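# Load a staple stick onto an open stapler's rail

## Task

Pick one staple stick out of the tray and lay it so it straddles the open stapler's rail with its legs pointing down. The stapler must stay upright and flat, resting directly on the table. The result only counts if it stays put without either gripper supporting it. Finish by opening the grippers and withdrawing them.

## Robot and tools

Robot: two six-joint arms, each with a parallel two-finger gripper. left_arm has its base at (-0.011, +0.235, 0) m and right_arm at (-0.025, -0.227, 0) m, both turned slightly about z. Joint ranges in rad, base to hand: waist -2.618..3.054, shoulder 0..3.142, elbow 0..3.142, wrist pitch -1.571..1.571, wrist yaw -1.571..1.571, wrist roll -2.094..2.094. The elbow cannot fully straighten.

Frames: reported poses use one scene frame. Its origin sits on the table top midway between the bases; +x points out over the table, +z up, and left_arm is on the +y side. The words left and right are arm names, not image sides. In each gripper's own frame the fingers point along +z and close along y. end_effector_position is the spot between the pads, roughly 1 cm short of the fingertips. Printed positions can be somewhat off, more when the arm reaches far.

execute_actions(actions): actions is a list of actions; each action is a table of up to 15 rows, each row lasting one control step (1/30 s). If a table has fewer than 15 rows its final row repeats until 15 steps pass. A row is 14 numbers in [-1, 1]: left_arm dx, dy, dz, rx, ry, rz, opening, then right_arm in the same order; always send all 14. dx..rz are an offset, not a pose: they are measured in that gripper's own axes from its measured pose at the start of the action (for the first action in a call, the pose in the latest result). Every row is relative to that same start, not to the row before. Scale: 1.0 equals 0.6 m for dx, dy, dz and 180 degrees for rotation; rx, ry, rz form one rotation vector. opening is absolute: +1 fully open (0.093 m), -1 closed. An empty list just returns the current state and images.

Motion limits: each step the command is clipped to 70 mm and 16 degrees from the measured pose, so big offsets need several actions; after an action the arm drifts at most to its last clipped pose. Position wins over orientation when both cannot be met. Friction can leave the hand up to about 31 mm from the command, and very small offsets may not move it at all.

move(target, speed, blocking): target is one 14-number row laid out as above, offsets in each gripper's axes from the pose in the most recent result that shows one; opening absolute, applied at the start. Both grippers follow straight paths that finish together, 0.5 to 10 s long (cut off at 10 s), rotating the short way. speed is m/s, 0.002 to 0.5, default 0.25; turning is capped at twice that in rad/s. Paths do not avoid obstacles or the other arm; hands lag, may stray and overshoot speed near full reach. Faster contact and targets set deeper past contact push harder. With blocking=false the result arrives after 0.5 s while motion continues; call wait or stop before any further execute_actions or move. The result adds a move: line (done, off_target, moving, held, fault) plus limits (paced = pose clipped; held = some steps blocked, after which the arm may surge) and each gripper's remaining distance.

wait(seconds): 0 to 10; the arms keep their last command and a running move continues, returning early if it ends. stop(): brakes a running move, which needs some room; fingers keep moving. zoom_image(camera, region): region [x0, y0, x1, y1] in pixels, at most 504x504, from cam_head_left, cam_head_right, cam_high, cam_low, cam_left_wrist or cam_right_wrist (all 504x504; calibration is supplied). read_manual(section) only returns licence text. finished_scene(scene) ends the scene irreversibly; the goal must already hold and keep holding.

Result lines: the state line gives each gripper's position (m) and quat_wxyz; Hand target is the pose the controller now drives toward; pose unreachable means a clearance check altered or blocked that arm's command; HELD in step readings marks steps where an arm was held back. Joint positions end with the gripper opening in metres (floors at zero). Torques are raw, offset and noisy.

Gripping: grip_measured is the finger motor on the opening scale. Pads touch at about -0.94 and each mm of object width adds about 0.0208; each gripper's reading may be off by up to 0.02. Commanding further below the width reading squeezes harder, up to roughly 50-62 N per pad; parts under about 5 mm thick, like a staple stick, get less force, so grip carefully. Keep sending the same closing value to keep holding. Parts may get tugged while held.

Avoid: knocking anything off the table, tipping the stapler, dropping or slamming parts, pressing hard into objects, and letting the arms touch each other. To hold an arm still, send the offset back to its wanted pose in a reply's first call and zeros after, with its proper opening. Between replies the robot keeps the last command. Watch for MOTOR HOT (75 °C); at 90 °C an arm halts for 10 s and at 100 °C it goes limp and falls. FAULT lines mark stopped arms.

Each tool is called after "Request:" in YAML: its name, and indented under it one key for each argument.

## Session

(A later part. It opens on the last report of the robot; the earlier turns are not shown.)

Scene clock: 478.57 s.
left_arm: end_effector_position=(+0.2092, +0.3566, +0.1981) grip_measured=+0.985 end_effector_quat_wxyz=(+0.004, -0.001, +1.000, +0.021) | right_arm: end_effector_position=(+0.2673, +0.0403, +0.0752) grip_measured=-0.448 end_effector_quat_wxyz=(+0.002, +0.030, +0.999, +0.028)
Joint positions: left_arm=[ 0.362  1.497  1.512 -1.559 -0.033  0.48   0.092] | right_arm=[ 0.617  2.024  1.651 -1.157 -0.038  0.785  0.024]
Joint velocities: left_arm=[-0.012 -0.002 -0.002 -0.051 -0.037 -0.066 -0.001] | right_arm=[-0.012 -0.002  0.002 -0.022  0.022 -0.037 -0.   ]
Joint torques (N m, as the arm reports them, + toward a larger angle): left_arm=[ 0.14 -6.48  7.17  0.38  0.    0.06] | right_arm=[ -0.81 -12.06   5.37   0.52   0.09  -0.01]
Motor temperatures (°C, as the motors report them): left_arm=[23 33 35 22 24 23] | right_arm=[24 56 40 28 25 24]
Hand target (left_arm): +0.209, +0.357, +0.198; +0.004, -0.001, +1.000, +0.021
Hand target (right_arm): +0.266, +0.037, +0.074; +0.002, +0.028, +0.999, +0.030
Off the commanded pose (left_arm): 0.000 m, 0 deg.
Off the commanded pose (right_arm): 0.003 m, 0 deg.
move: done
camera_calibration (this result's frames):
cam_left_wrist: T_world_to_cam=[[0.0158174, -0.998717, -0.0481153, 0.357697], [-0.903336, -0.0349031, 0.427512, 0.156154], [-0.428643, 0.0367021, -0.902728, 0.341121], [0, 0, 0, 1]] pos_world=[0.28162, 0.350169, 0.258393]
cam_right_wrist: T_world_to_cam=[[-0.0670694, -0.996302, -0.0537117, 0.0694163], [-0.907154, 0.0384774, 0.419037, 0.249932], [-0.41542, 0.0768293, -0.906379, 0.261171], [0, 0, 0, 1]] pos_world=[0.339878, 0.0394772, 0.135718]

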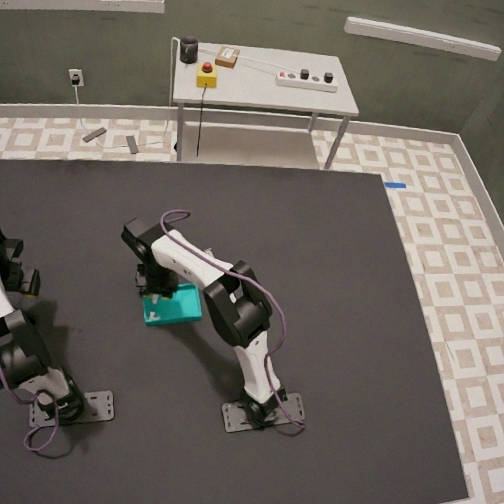

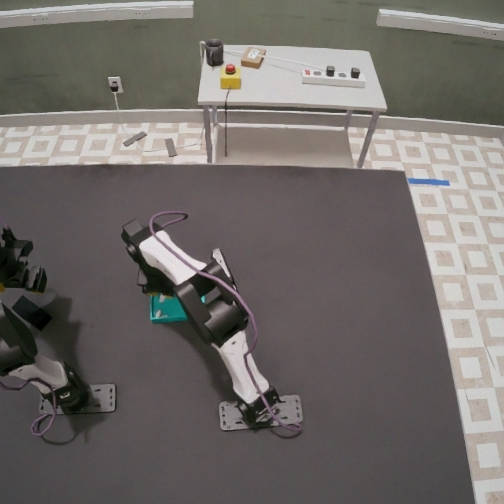

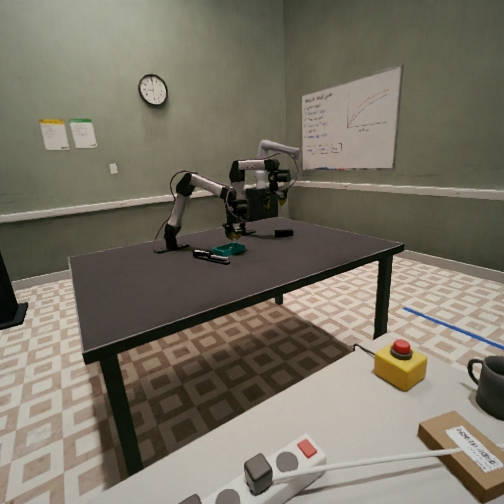

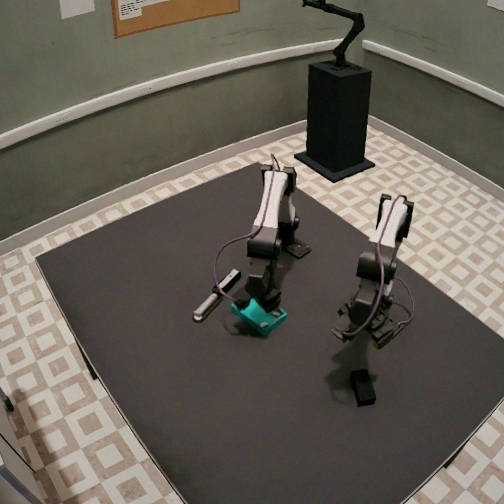

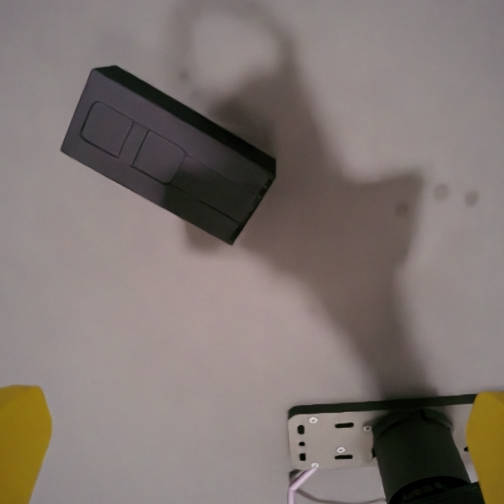

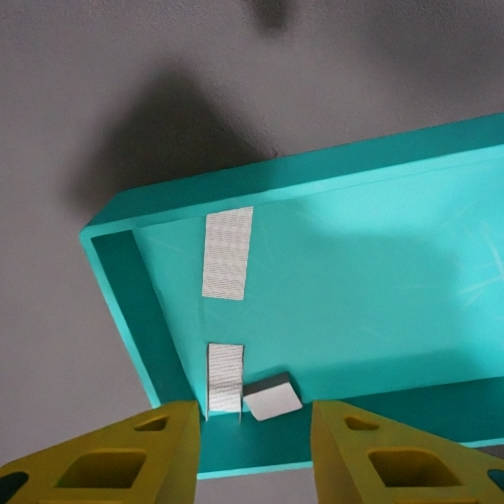

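Request:
move:
  target: [0,0,0,0,0,0,1,-0.025,0.018,0.03,0,0,0.035,-0.5]
  speed: 0.03

Scene clock: 491.90 s.
left_arm: end_effector_position=(+0.2092, +0.3566, +0.1981) grip_measured=+0.985 end_effector_quat_wxyz=(+0.004, -0.001, +1.000, +0.021) | right_arm: end_effector_position=(+0.2760, +0.0480, +0.0604) grip_measured=-0.498 end_effector_quat_wxyz=(-0.003, +0.077, +0.997, +0.024)
Joint positions: left_arm=[ 0.362  1.497  1.512 -1.559 -0.033  0.48   0.092] | right_arm=[ 0.617  2.089  1.689 -1.141 -0.038  0.878  0.021]
Joint velocities: left_arm=[-0.002 -0.007 -0.002 -0.081 -0.081  0.007 -0.   ] | right_arm=[ 0.017  0.012 -0.002  0.007  0.007  0.066 -0.   ]
Joint torques (N m, as the arm reports them, + toward a larger angle): left_arm=[ 0.2  -6.48  7.12  0.36  0.    0.03] | right_arm=[ -0.73 -10.21   9.12   0.5    0.13   0.13]
Motor temperatures (°C, as the motors report them): left_arm=[23 33 35 22 24 23] | right_arm=[24 57 40 28 25 24]
Hand target (left_arm): +0.209, +0.357, +0.198; +0.004, -0.001, +1.000, +0.021
Hand target (right_arm): +0.283, +0.051, +0.058; +0.000, +0.085, +0.996, +0.028
Off the commanded pose (left_arm): 0.000 m, 0 deg.
Off the commanded pose (right_arm): 0.008 m, 1 deg.
move: done
camera_calibration (this result's frames):
cam_left_wrist: T_world_to_cam=[[0.0158174, -0.998717, -0.0481153, 0.357697], [-0.903336, -0.0349031, 0.427512, 0.156154], [-0.428643, 0.0367021, -0.902728, 0.341121], [0, 0, 0, 1]] pos_world=[0.28162, 0.350169, 0.258393]
cam_right_wrist: T_world_to_cam=[[-0.15991, -0.98609, -0.0453432, 0.101532], [-0.894104, 0.12522, 0.429998, 0.255323], [-0.418338, 0.109302, -0.901691, 0.249755], [0, 0, 0, 1]] pos_world=[0.349003, 0.0408488, 0.120018]

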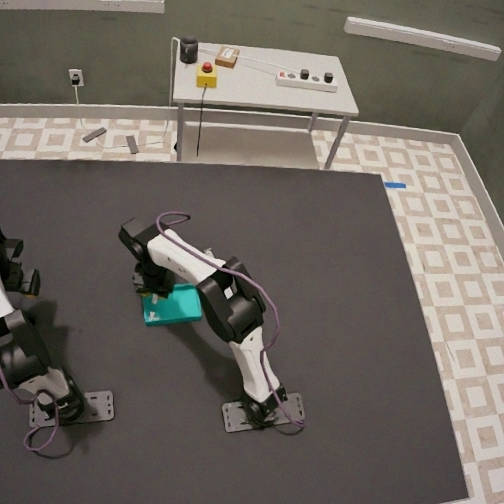

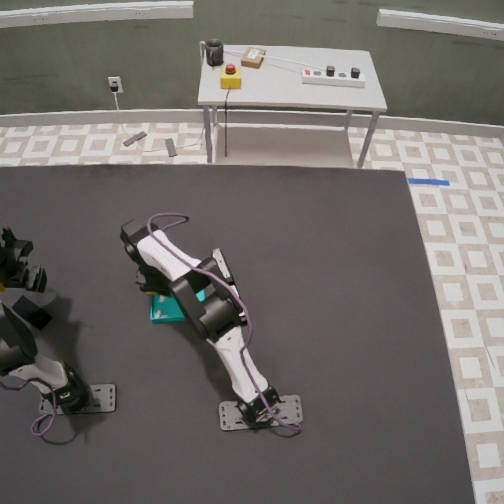

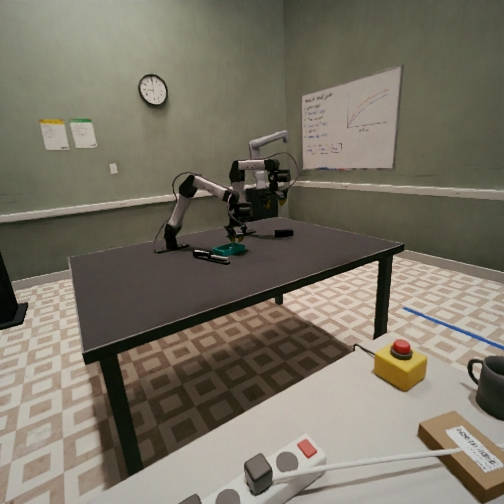

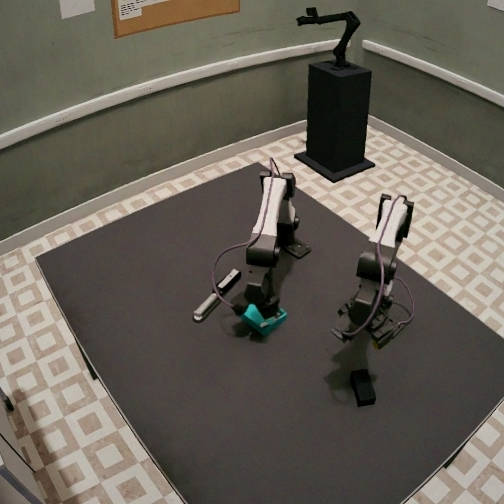

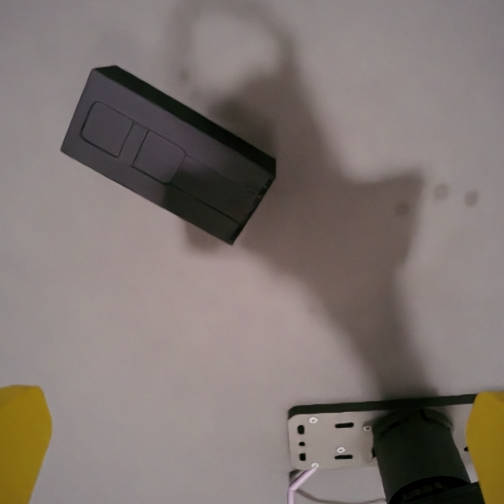

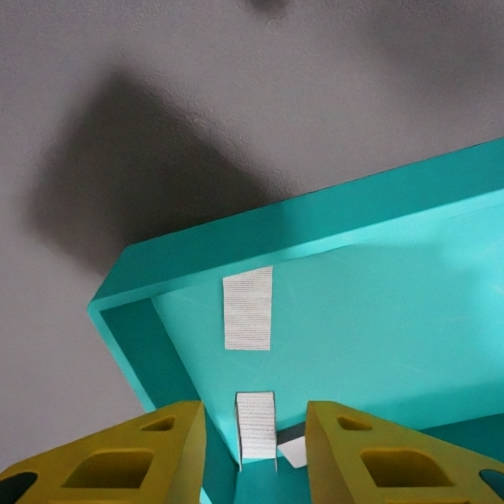

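Request:
move:
  target: [0,0,0,0,0,0,1,0,0,0.05,0.005,0.005,0,-0.5]
  speed: 0.02

Scene clock: 501.30 s.
left_arm: end_effector_position=(+0.2092, +0.3566, +0.1981) grip_measured=+0.985 end_effector_quat_wxyz=(+0.004, -0.001, +1.000, +0.021) | right_arm: end_effector_position=(+0.2804, +0.0519, +0.0440) grip_measured=-0.498 end_effector_quat_wxyz=(-0.001, +0.078, +0.997, +0.026)
Joint positions: left_arm=[ 0.362  1.497  1.512 -1.559 -0.033  0.48   0.092] | right_arm=[ 0.617  2.118  1.667 -1.082 -0.038  0.881  0.021]
Joint velocities: left_arm=[-0.002  0.002 -0.012  0.037  0.007 -0.037 -0.001] | right_arm=[ 0.007 -0.007 -0.007  0.022  0.022 -0.066 -0.   ]
Joint torques (N m, as the arm reports them, + toward a larger angle): left_arm=[ 0.14 -6.47  7.06  0.39  0.01  0.04] | right_arm=[ -0.16 -10.28   5.36   0.51   0.14   0.04]
Motor temperatures (°C, as the motors report them): left_arm=[23 33 35 22 24 23] | right_arm=[24 56 41 28 25 24]
Hand target (left_arm): +0.209, +0.357, +0.198; +0.004, -0.001, +1.000, +0.021
Hand target (right_arm): +0.276, +0.049, +0.031; -0.012, +0.076, +0.997, +0.017
Off the commanded pose (left_arm): 0.000 m, 0 deg.
Off the commanded pose (right_arm): 0.014 m, 2 deg.
move: off_target (right_arm)
camera_calibration (this result's frames):
cam_left_wrist: T_world_to_cam=[[0.0158174, -0.998717, -0.0481153, 0.357697], [-0.903336, -0.0349031, 0.427512, 0.156154], [-0.428643, 0.0367021, -0.902728, 0.341121], [0, 0, 0, 1]] pos_world=[0.28162, 0.350169, 0.258393]
cam_right_wrist: T_world_to_cam=[[-0.161908, -0.985491, -0.0509331, 0.106109], [-0.896091, 0.125211, 0.425844, 0.266586], [-0.413288, 0.114588, -0.903362, 0.234722], [0, 0, 0, 1]] pos_world=[0.353073, 0.0442932, 0.103919]

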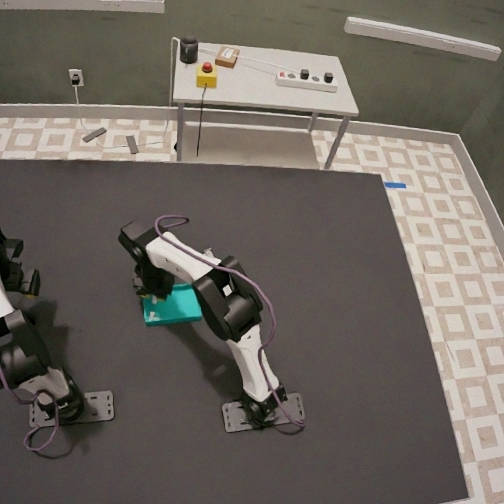

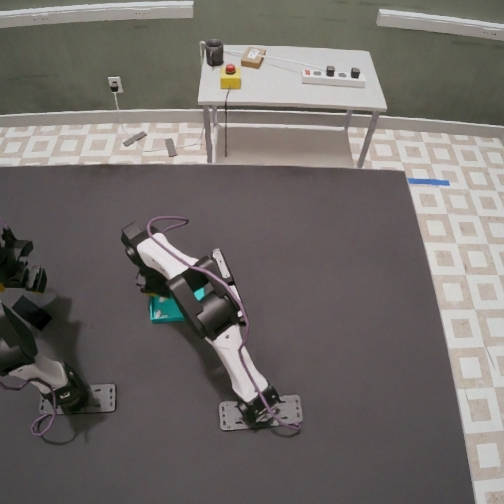

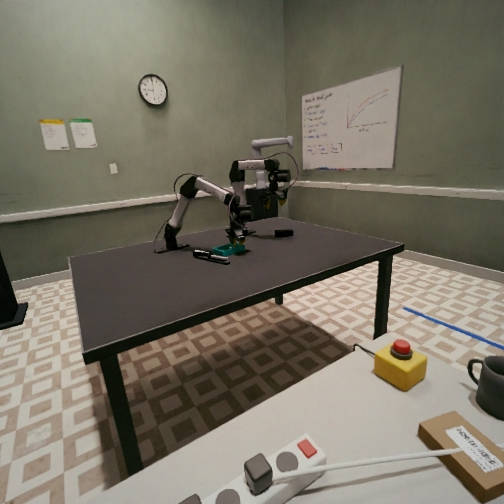

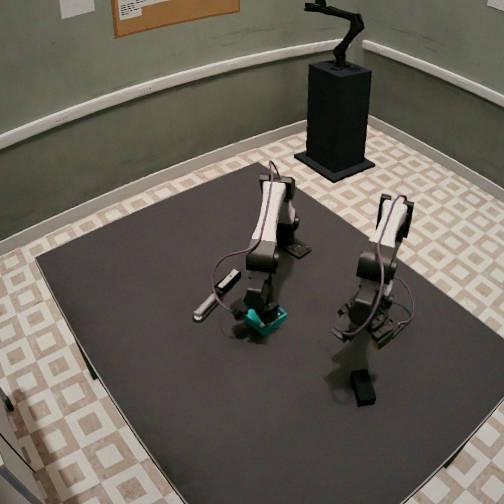

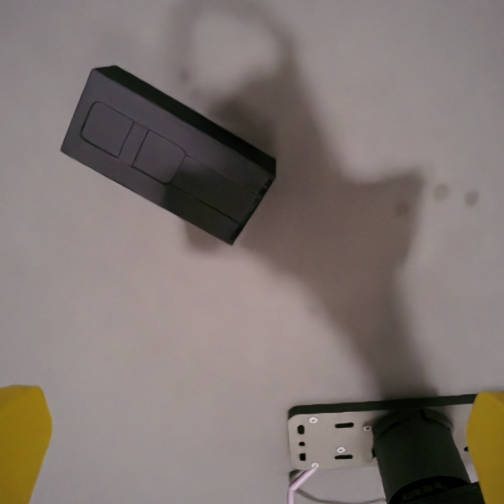

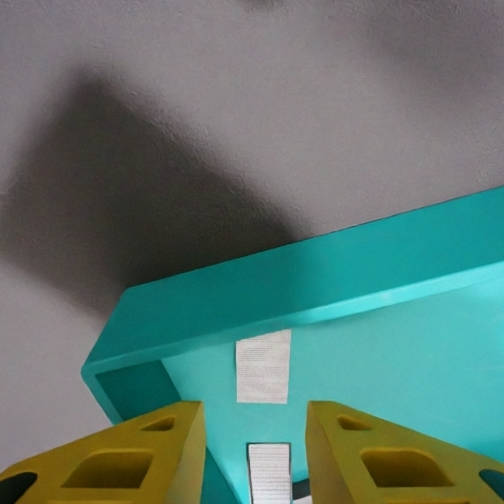

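Request:
move:
  target: [0,0,0,0,0,0,1,0.012,-0.014,0.04,0.008,0.005,0,-0.5]
  speed: 0.02

Scene clock: 507.03 s.
left_arm: end_effector_position=(+0.2092, +0.3566, +0.1981) grip_measured=+0.985 end_effector_quat_wxyz=(+0.004, -0.001, +1.000, +0.021) | right_arm: end_effector_position=(+0.2773, +0.0492, +0.0325) grip_measured=-0.498 end_effector_quat_wxyz=(-0.003, +0.078, +0.997, +0.024)
Joint positions: left_arm=[ 0.362  1.497  1.512 -1.559 -0.033  0.48   0.092] | right_arm=[ 0.617  2.118  1.62  -1.042 -0.038  0.881  0.021]
Joint velocities: left_arm=[ 0.002  0.007 -0.002 -0.007 -0.037 -0.037  0.001] | right_arm=[-0.002  0.007 -0.012 -0.081 -0.037 -0.007  0.   ]
Joint torques (N m, as the arm reports them, + toward a larger angle): left_arm=[ 0.07 -6.51  7.11  0.37 -0.01  0.07] | right_arm=[ -0.03 -10.79   4.41   0.56   0.19   0.04]
Motor temperatures (°C, as the motors report them): left_arm=[23 33 35 22 24 23] | right_arm=[24 56 41 28 25 24]
Hand target (left_arm): +0.209, +0.357, +0.198; +0.004, -0.001, +1.000, +0.021
Hand target (right_arm): +0.272, +0.046, +0.020; -0.010, +0.077, +0.997, +0.014
Off the commanded pose (left_arm): 0.000 m, 0 deg.
Off the commanded pose (right_arm): 0.014 m, 1 deg.
move: off_target (right_arm)
camera_calibration (this result's frames):
cam_left_wrist: T_world_to_cam=[[0.0158174, -0.998717, -0.0481153, 0.357697], [-0.903336, -0.0349031, 0.427512, 0.156154], [-0.428643, 0.0367021, -0.902728, 0.341121], [0, 0, 0, 1]] pos_world=[0.28162, 0.350169, 0.258393]
cam_right_wrist: T_world_to_cam=[[-0.162116, -0.985675, -0.0465011, 0.102263], [-0.894259, 0.126833, 0.429202, 0.268353], [-0.417156, 0.111165, -0.902011, 0.224602], [0, 0, 0, 1]] pos_world=[0.35025, 0.0417944, 0.0921715]

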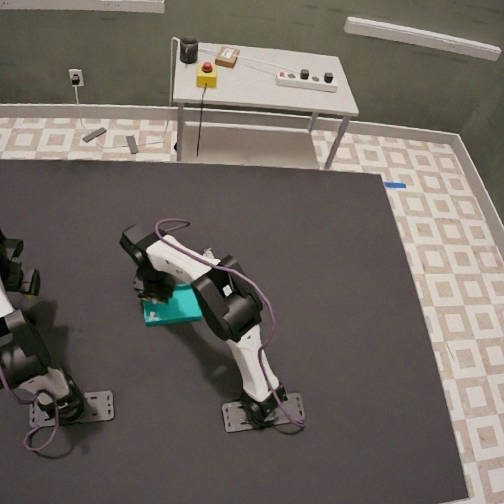

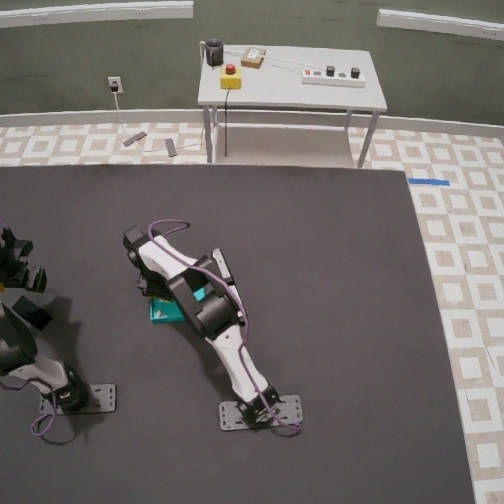

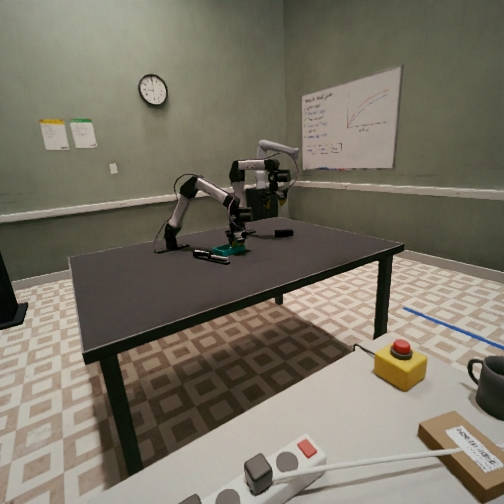

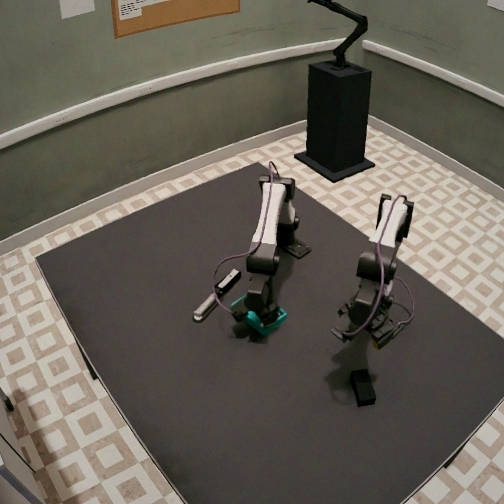

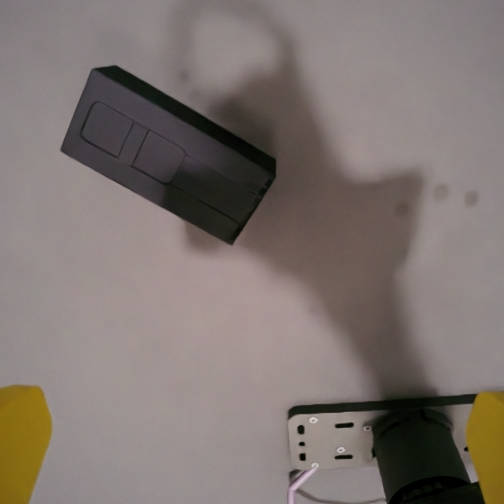

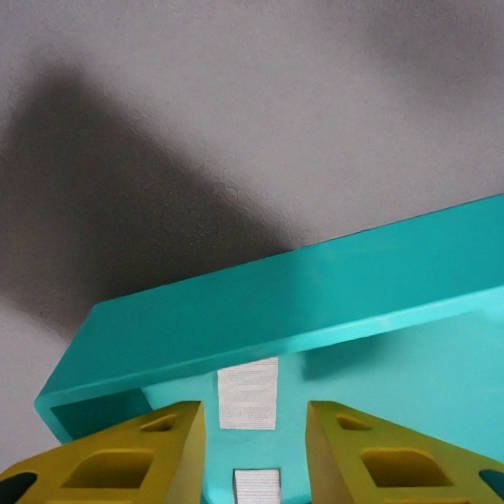

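Request:
move:
  target: [0,0,0,0,0,0,1,-0.022,-0.004,0.03,0,0,0,-0.5]
  speed: 0.02

Scene clock: 513.00 s.
left_arm: end_effector_position=(+0.2092, +0.3566, +0.1981) grip_measured=+0.985 end_effector_quat_wxyz=(+0.004, -0.001, +1.000, +0.021) | right_arm: end_effector_position=(+0.2856, +0.0469, +0.0291) grip_measured=-0.498 end_effector_quat_wxyz=(+0.002, +0.077, +0.997, +0.029)
Joint positions: left_arm=[ 0.362  1.497  1.512 -1.559 -0.033  0.48   0.092] | right_arm=[ 0.6    2.127  1.62  -1.02  -0.038  0.861  0.021]
Joint velocities: left_arm=[-0.002 -0.012 -0.007  0.007  0.022 -0.081 -0.   ] | right_arm=[-0.007  0.002 -0.002 -0.007  0.037  0.051  0.   ]
Joint torques (N m, as the arm reports them, + toward a larger angle): left_arm=[ 0.19 -6.48  7.02  0.36  0.    0.04] | right_arm=[-1.09 -9.04  7.06  0.69  0.13  0.  ]
Motor temperatures (°C, as the motors report them): left_arm=[23 33 35 22 24 23] | right_arm=[24 56 40 28 25 24]
Hand target (left_arm): +0.209, +0.357, +0.198; +0.004, -0.001, +1.000, +0.021
Hand target (right_arm): +0.290, +0.045, +0.015; -0.003, +0.078, +0.997, +0.024
Off the commanded pose (left_arm): 0.000 m, 0 deg.
Off the commanded pose (right_arm): 0.016 m, 1 deg.
move: off_target (right_arm)
camera_calibration (this result's frames):
cam_left_wrist: T_world_to_cam=[[0.0158174, -0.998717, -0.0481153, 0.357697], [-0.903336, -0.0349031, 0.427512, 0.156154], [-0.428643, 0.0367021, -0.902728, 0.341121], [0, 0, 0, 1]] pos_world=[0.28162, 0.350169, 0.258393]
cam_right_wrist: T_world_to_cam=[[-0.159703, -0.985529, -0.0568086, 0.100776], [-0.898989, 0.121423, 0.420802, 0.279319], [-0.407815, 0.118274, -0.905372, 0.22235], [0, 0, 0, 1]] pos_world=[0.357877, 0.0391042, 0.0894969]

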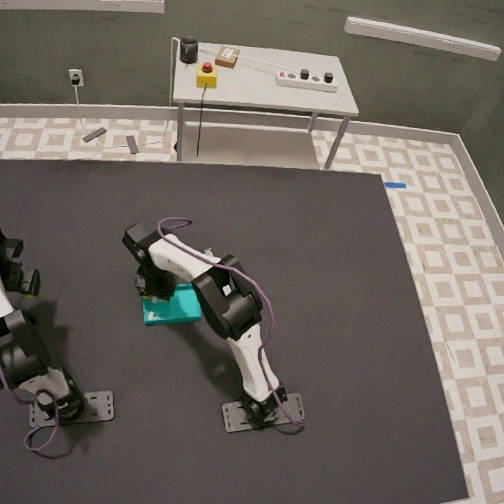

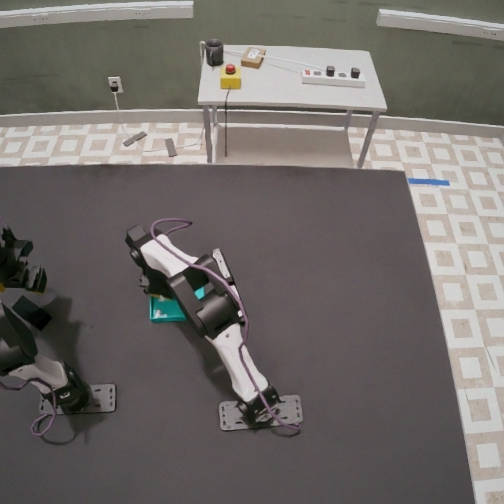

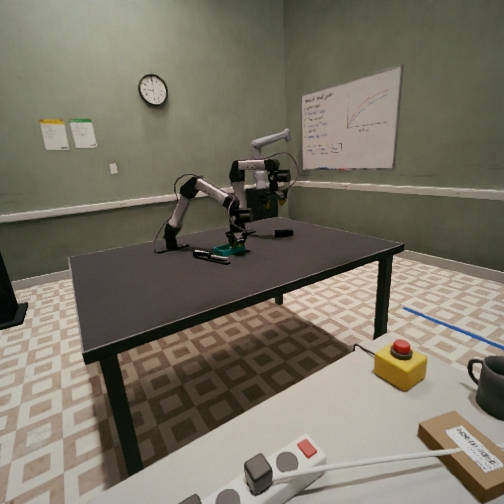

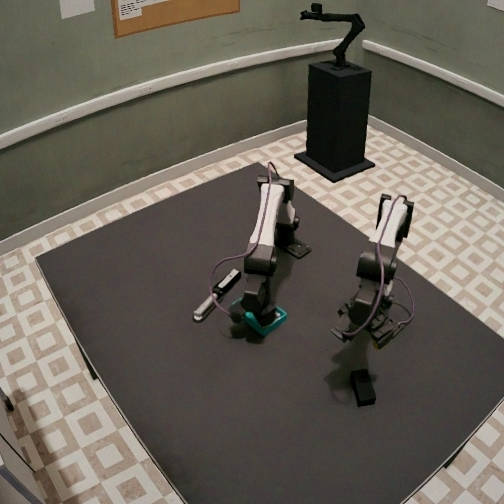

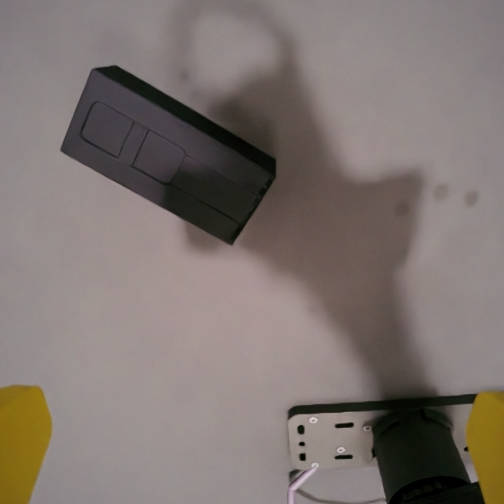

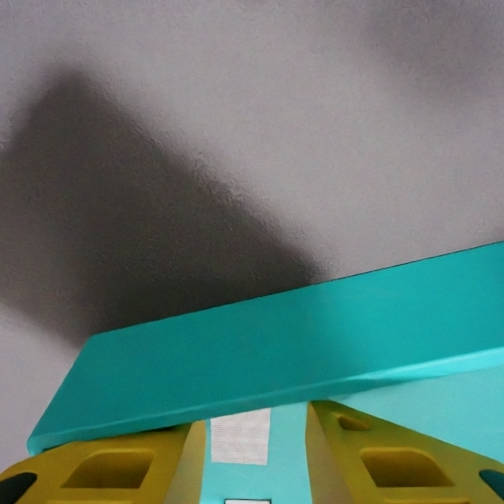

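Request:
move:
  target: [0,0,0,0,0,0,1,0.01,0.004,0.04,0,0,0,-0.5]
  speed: 0.02

Request:
move:
  target: [0,0,0,0,0,0,1,0,0,0,0,0,0,-0.8]

Request:
move:
  target: [0,0,0,0,0,0,1,0,0,-0.1,0,0,0,-0.8]
  speed: 0.04

Scene clock: 521.53 s.
left_arm: end_effector_position=(+0.2092, +0.3566, +0.1981) grip_measured=+0.985 end_effector_quat_wxyz=(+0.004, -0.001, +1.000, +0.021) | right_arm: end_effector_position=(+0.2895, +0.0529, +0.0274) grip_measured=-0.499 end_effector_quat_wxyz=(+0.015, +0.076, +0.996, +0.043)
Joint positions: left_arm=[ 0.362  1.497  1.512 -1.559 -0.033  0.48   0.092] | right_arm=[ 0.604  2.122  1.602 -0.97  -0.039  0.866  0.021]
Joint velocities: left_arm=[-0.007  0.012 -0.022  0.022  0.051 -0.066 -0.001] | right_arm=[-0.007 -0.007 -0.002 -0.007 -0.022 -0.066  0.001]
Joint torques (N m, as the arm reports them, + toward a larger angle): left_arm=[ 0.13 -6.5   7.11  0.37  0.01  0.04] | right_arm=[ 0.53 -9.71  3.49  0.71  0.15  0.17]
Motor temperatures (°C, as the motors report them): left_arm=[23 33 35 22 24 23] | right_arm=[24 55 40 28 25 24]
Hand target (left_arm): +0.209, +0.357, +0.198; +0.004, -0.001, +1.000, +0.021
Hand target (right_arm): +0.280, +0.051, +0.006; +0.002, +0.077, +0.997, +0.029
Off the commanded pose (left_arm): 0.000 m, 0 deg.
Off the commanded pose (right_arm): 0.024 m, 2 deg.
move: off_target (right_arm)
camera_calibration (this result's frames):
cam_left_wrist: T_world_to_cam=[[0.0158174, -0.998717, -0.0481153, 0.357697], [-0.903336, -0.0349031, 0.427512, 0.156154], [-0.428643, 0.0367021, -0.902728, 0.341121], [0, 0, 0, 1]] pos_world=[0.28162, 0.350169, 0.258393]
cam_right_wrist: T_world_to_cam=[[-0.157704, -0.983775, -0.0855376, 0.107338], [-0.910173, 0.111211, 0.399021, 0.287186], [-0.383034, 0.140781, -0.912943, 0.213481], [0, 0, 0, 1]] pos_world=[0.360087, 0.0436045, 0.0894844]

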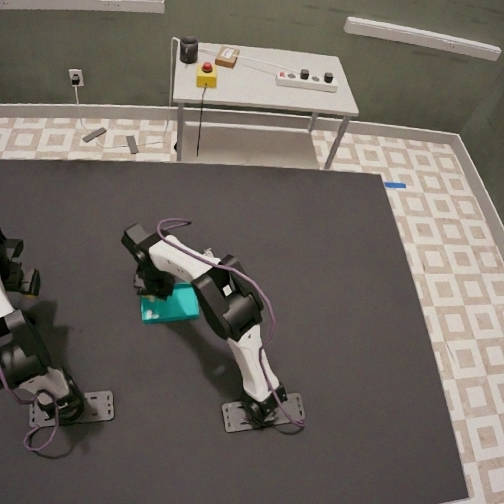

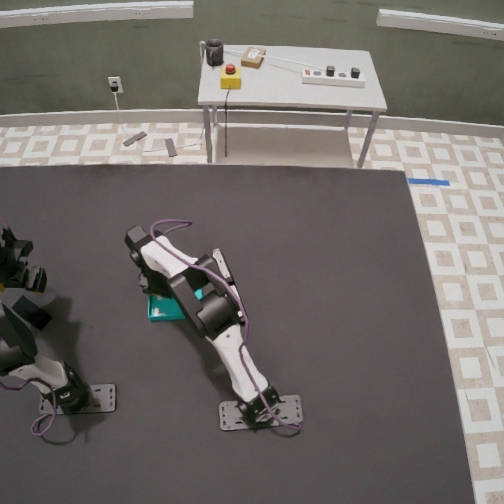

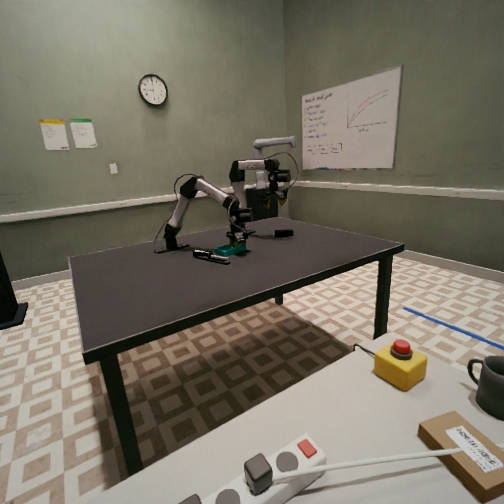

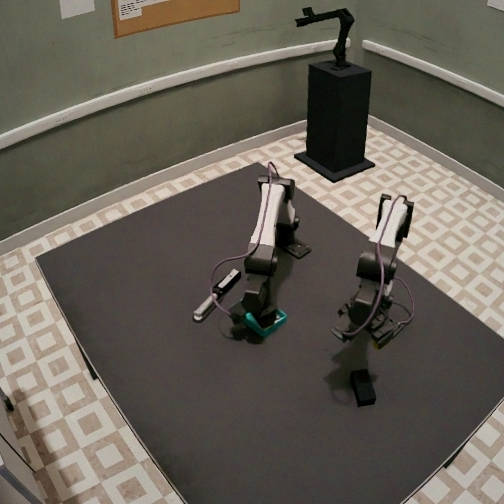

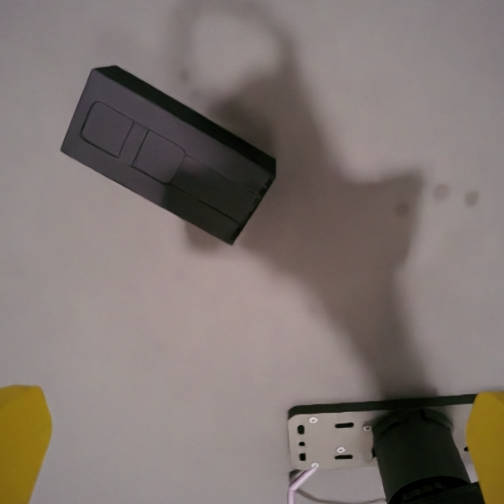

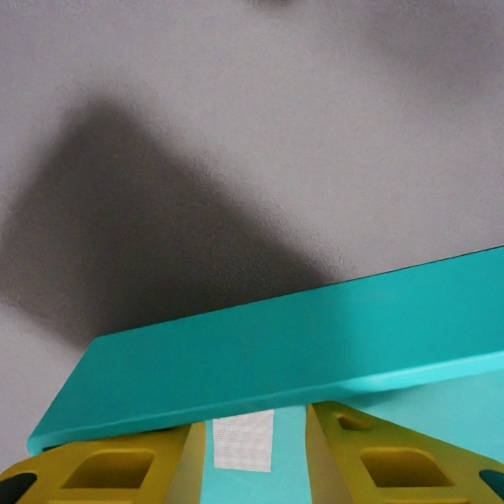

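Scene clock: 522.03 s.
left_arm: end_effector_position=(+0.2092, +0.3566, +0.1981) grip_measured=+0.985 end_effector_quat_wxyz=(+0.004, -0.001, +1.000, +0.021) | right_arm: end_effector_position=(+0.2896, +0.0531, +0.0281) grip_measured=-0.798 end_effector_quat_wxyz=(+0.015, +0.076, +0.996, +0.043)
Joint positions: left_arm=[ 0.362  1.497  1.512 -1.559 -0.033  0.48   0.092] | right_arm=[ 0.604  2.12   1.602 -0.97  -0.039  0.866  0.007]
Joint velocities: left_arm=[ 0.002 -0.002  0.007 -0.022 -0.051 -0.022 -0.001] | right_arm=[ 0.007 -0.007  0.002 -0.066 -0.007 -0.037  0.001]
Joint torques (N m, as the arm reports them, + toward a larger angle): left_arm=[ 0.14 -6.53  7.09  0.37  0.01  0.06] | right_arm=[ -0.24 -11.72   7.41   0.47   0.12   0.03]
Motor temperatures (°C, as the motors report them): left_arm=[23 33 35 22 24 23] | right_arm=[24 55 40 28 25 24]
Hand target (left_arm): +0.209, +0.357, +0.198; +0.004, -0.001, +1.000, +0.021
Hand target (right_arm): +0.289, +0.053, +0.027; +0.015, +0.076, +0.996, +0.043
Off the commanded pose (left_arm): 0.000 m, 0 deg.
Off the commanded pose (right_arm): 0.001 m, 0 deg.
move: done
camera_calibration (this result's frames):
cam_left_wrist: T_world_to_cam=[[0.0158174, -0.998717, -0.0481153, 0.357697], [-0.903336, -0.0349031, 0.427512, 0.156154], [-0.428643, 0.0367021, -0.902728, 0.341121], [0, 0, 0, 1]] pos_world=[0.28162, 0.350169, 0.258393]
cam_right_wrist: T_world_to_cam=[[-0.157545, -0.983625, -0.0875252, 0.107642], [-0.910768, 0.110472, 0.397866, 0.287235], [-0.381682, 0.142397, -0.913259, 0.213747], [0, 0, 0, 1]] pos_world=[0.360147, 0.0437113, 0.0903465]

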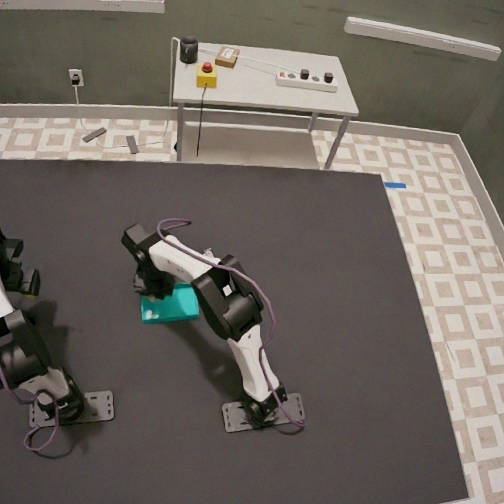

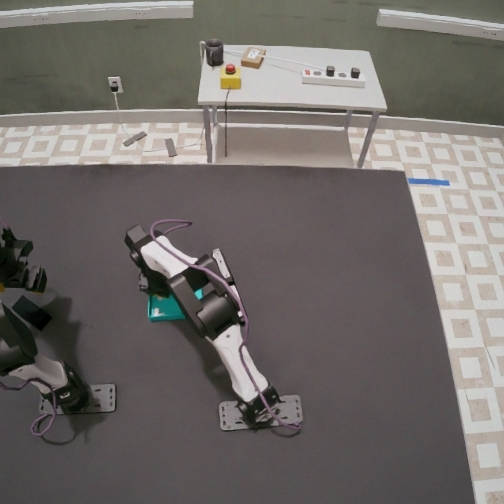

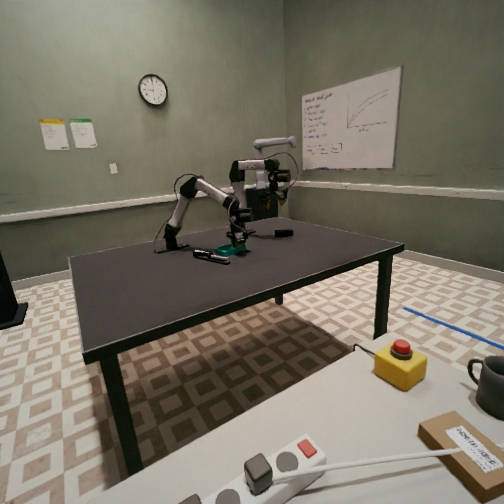

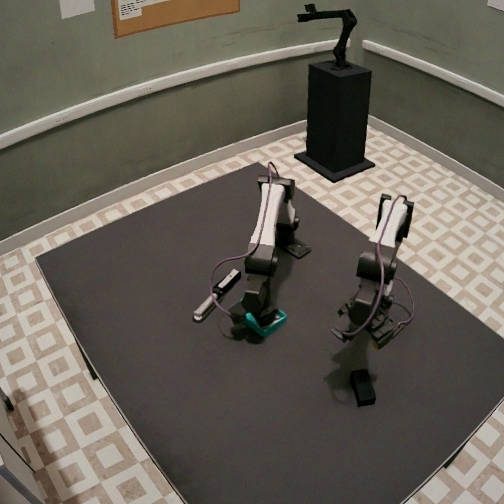

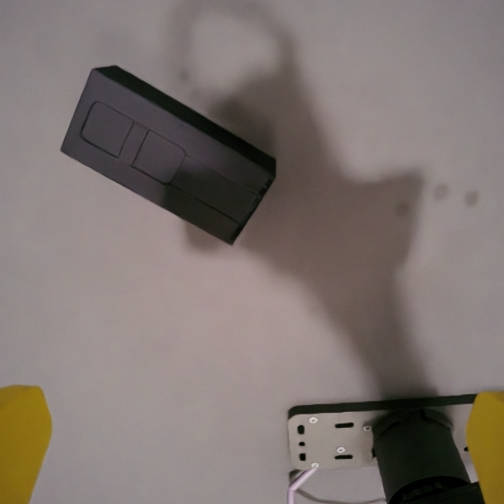

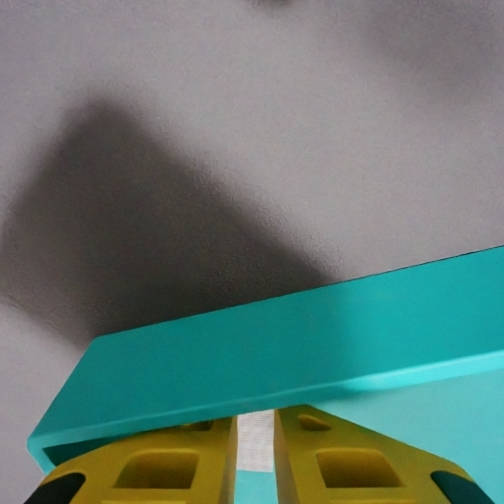

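Scene clock: 523.93 s.
left_arm: end_effector_position=(+0.2092, +0.3566, +0.1981) grip_measured=+0.985 end_effector_quat_wxyz=(+0.004, -0.001, +1.000, +0.021) | right_arm: end_effector_position=(+0.2842, +0.0485, +0.0790) grip_measured=-0.798 end_effector_quat_wxyz=(+0.010, +0.076, +0.996, +0.038)
Joint positions: left_arm=[ 0.362  1.497  1.512 -1.559 -0.033  0.48   0.092] | right_arm=[ 0.604  2.068  1.729 -1.163 -0.039  0.866  0.007]
Joint velocities: left_arm=[ 0.002 -0.012  0.007 -0.066 -0.007 -0.037 -0.001] | right_arm=[-0.002  0.017  0.007 -0.022 -0.051  0.081  0.001]
Joint torques (N m, as the arm reports them, + toward a larger angle): left_arm=[ 0.19 -6.41  7.13  0.37 -0.01  0.06] | right_arm=[ -0.83 -12.38   9.14   0.38   0.15  -0.03]
Motor temperatures (°C, as the motors report them): left_arm=[23 33 35 22 24 23] | right_arm=[24 55 41 28 25 24]
Hand target (left_arm): +0.209, +0.357, +0.198; +0.004, -0.001, +1.000, +0.021
Hand target (right_arm): +0.287, +0.048, +0.088; +0.016, +0.076, +0.996, +0.043
Off the commanded pose (left_arm): 0.000 m, 0 deg.
Off the commanded pose (right_arm): 0.009 m, 1 deg.
move: done
camera_calibration (this result's frames):
cam_left_wrist: T_world_to_cam=[[0.0158174, -0.998717, -0.0481153, 0.357697], [-0.903336, -0.0349031, 0.427512, 0.156154], [-0.428643, 0.0367021, -0.902728, 0.341121], [0, 0, 0, 1]] pos_world=[0.28162, 0.350169, 0.258393]
cam_right_wrist: T_world_to_cam=[[-0.158467, -0.984421, -0.0761846, 0.10608], [-0.906233, 0.114382, 0.407011, 0.260391], [-0.391956, 0.133539, -0.910241, 0.261938], [0, 0, 0, 1]] pos_world=[0.355453, 0.0396641, 0.140526]

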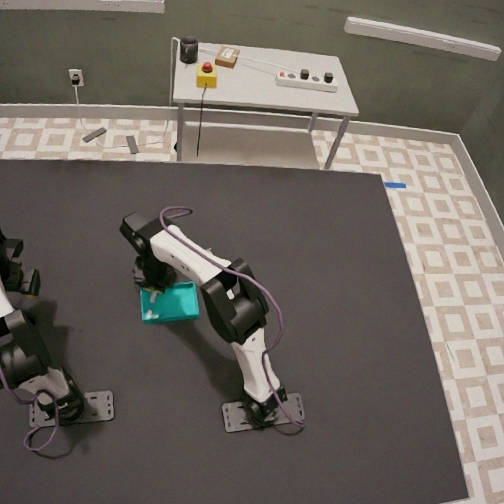

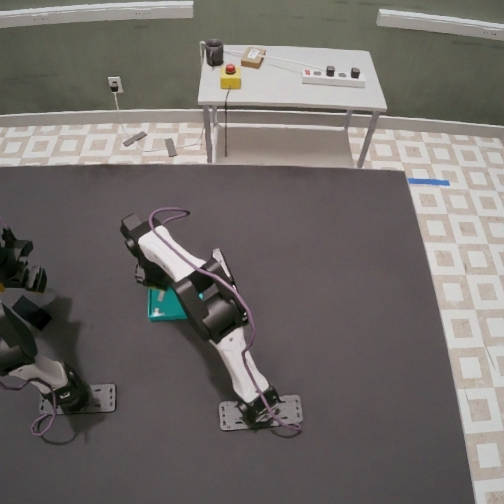

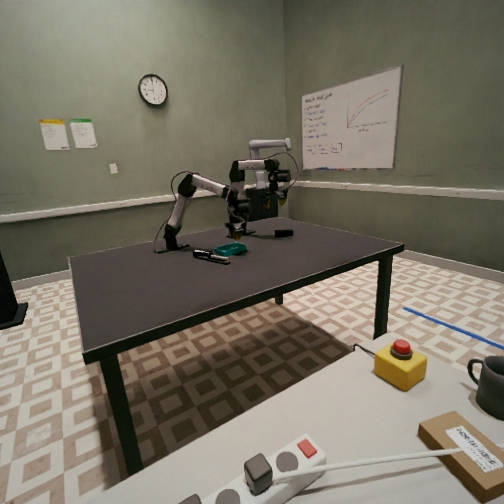

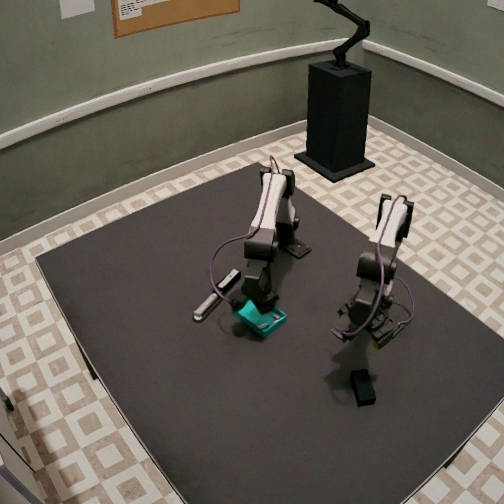

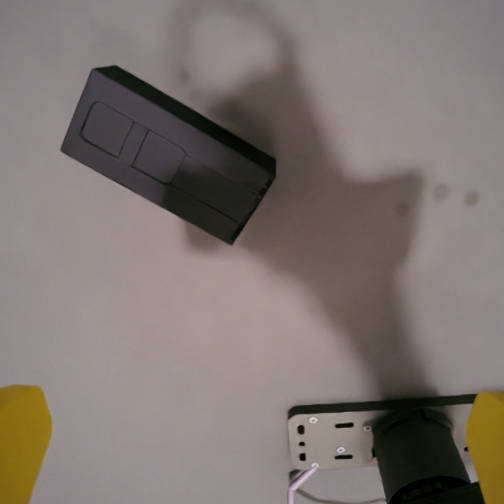

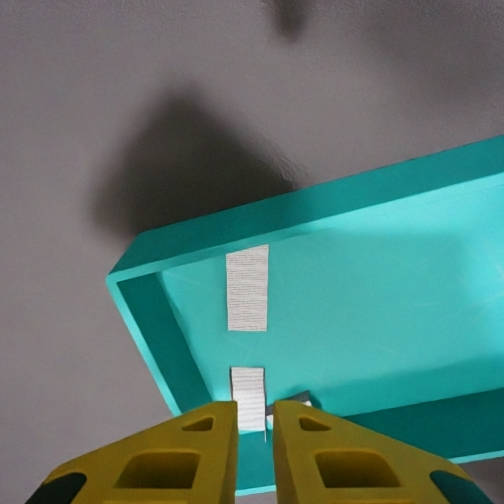

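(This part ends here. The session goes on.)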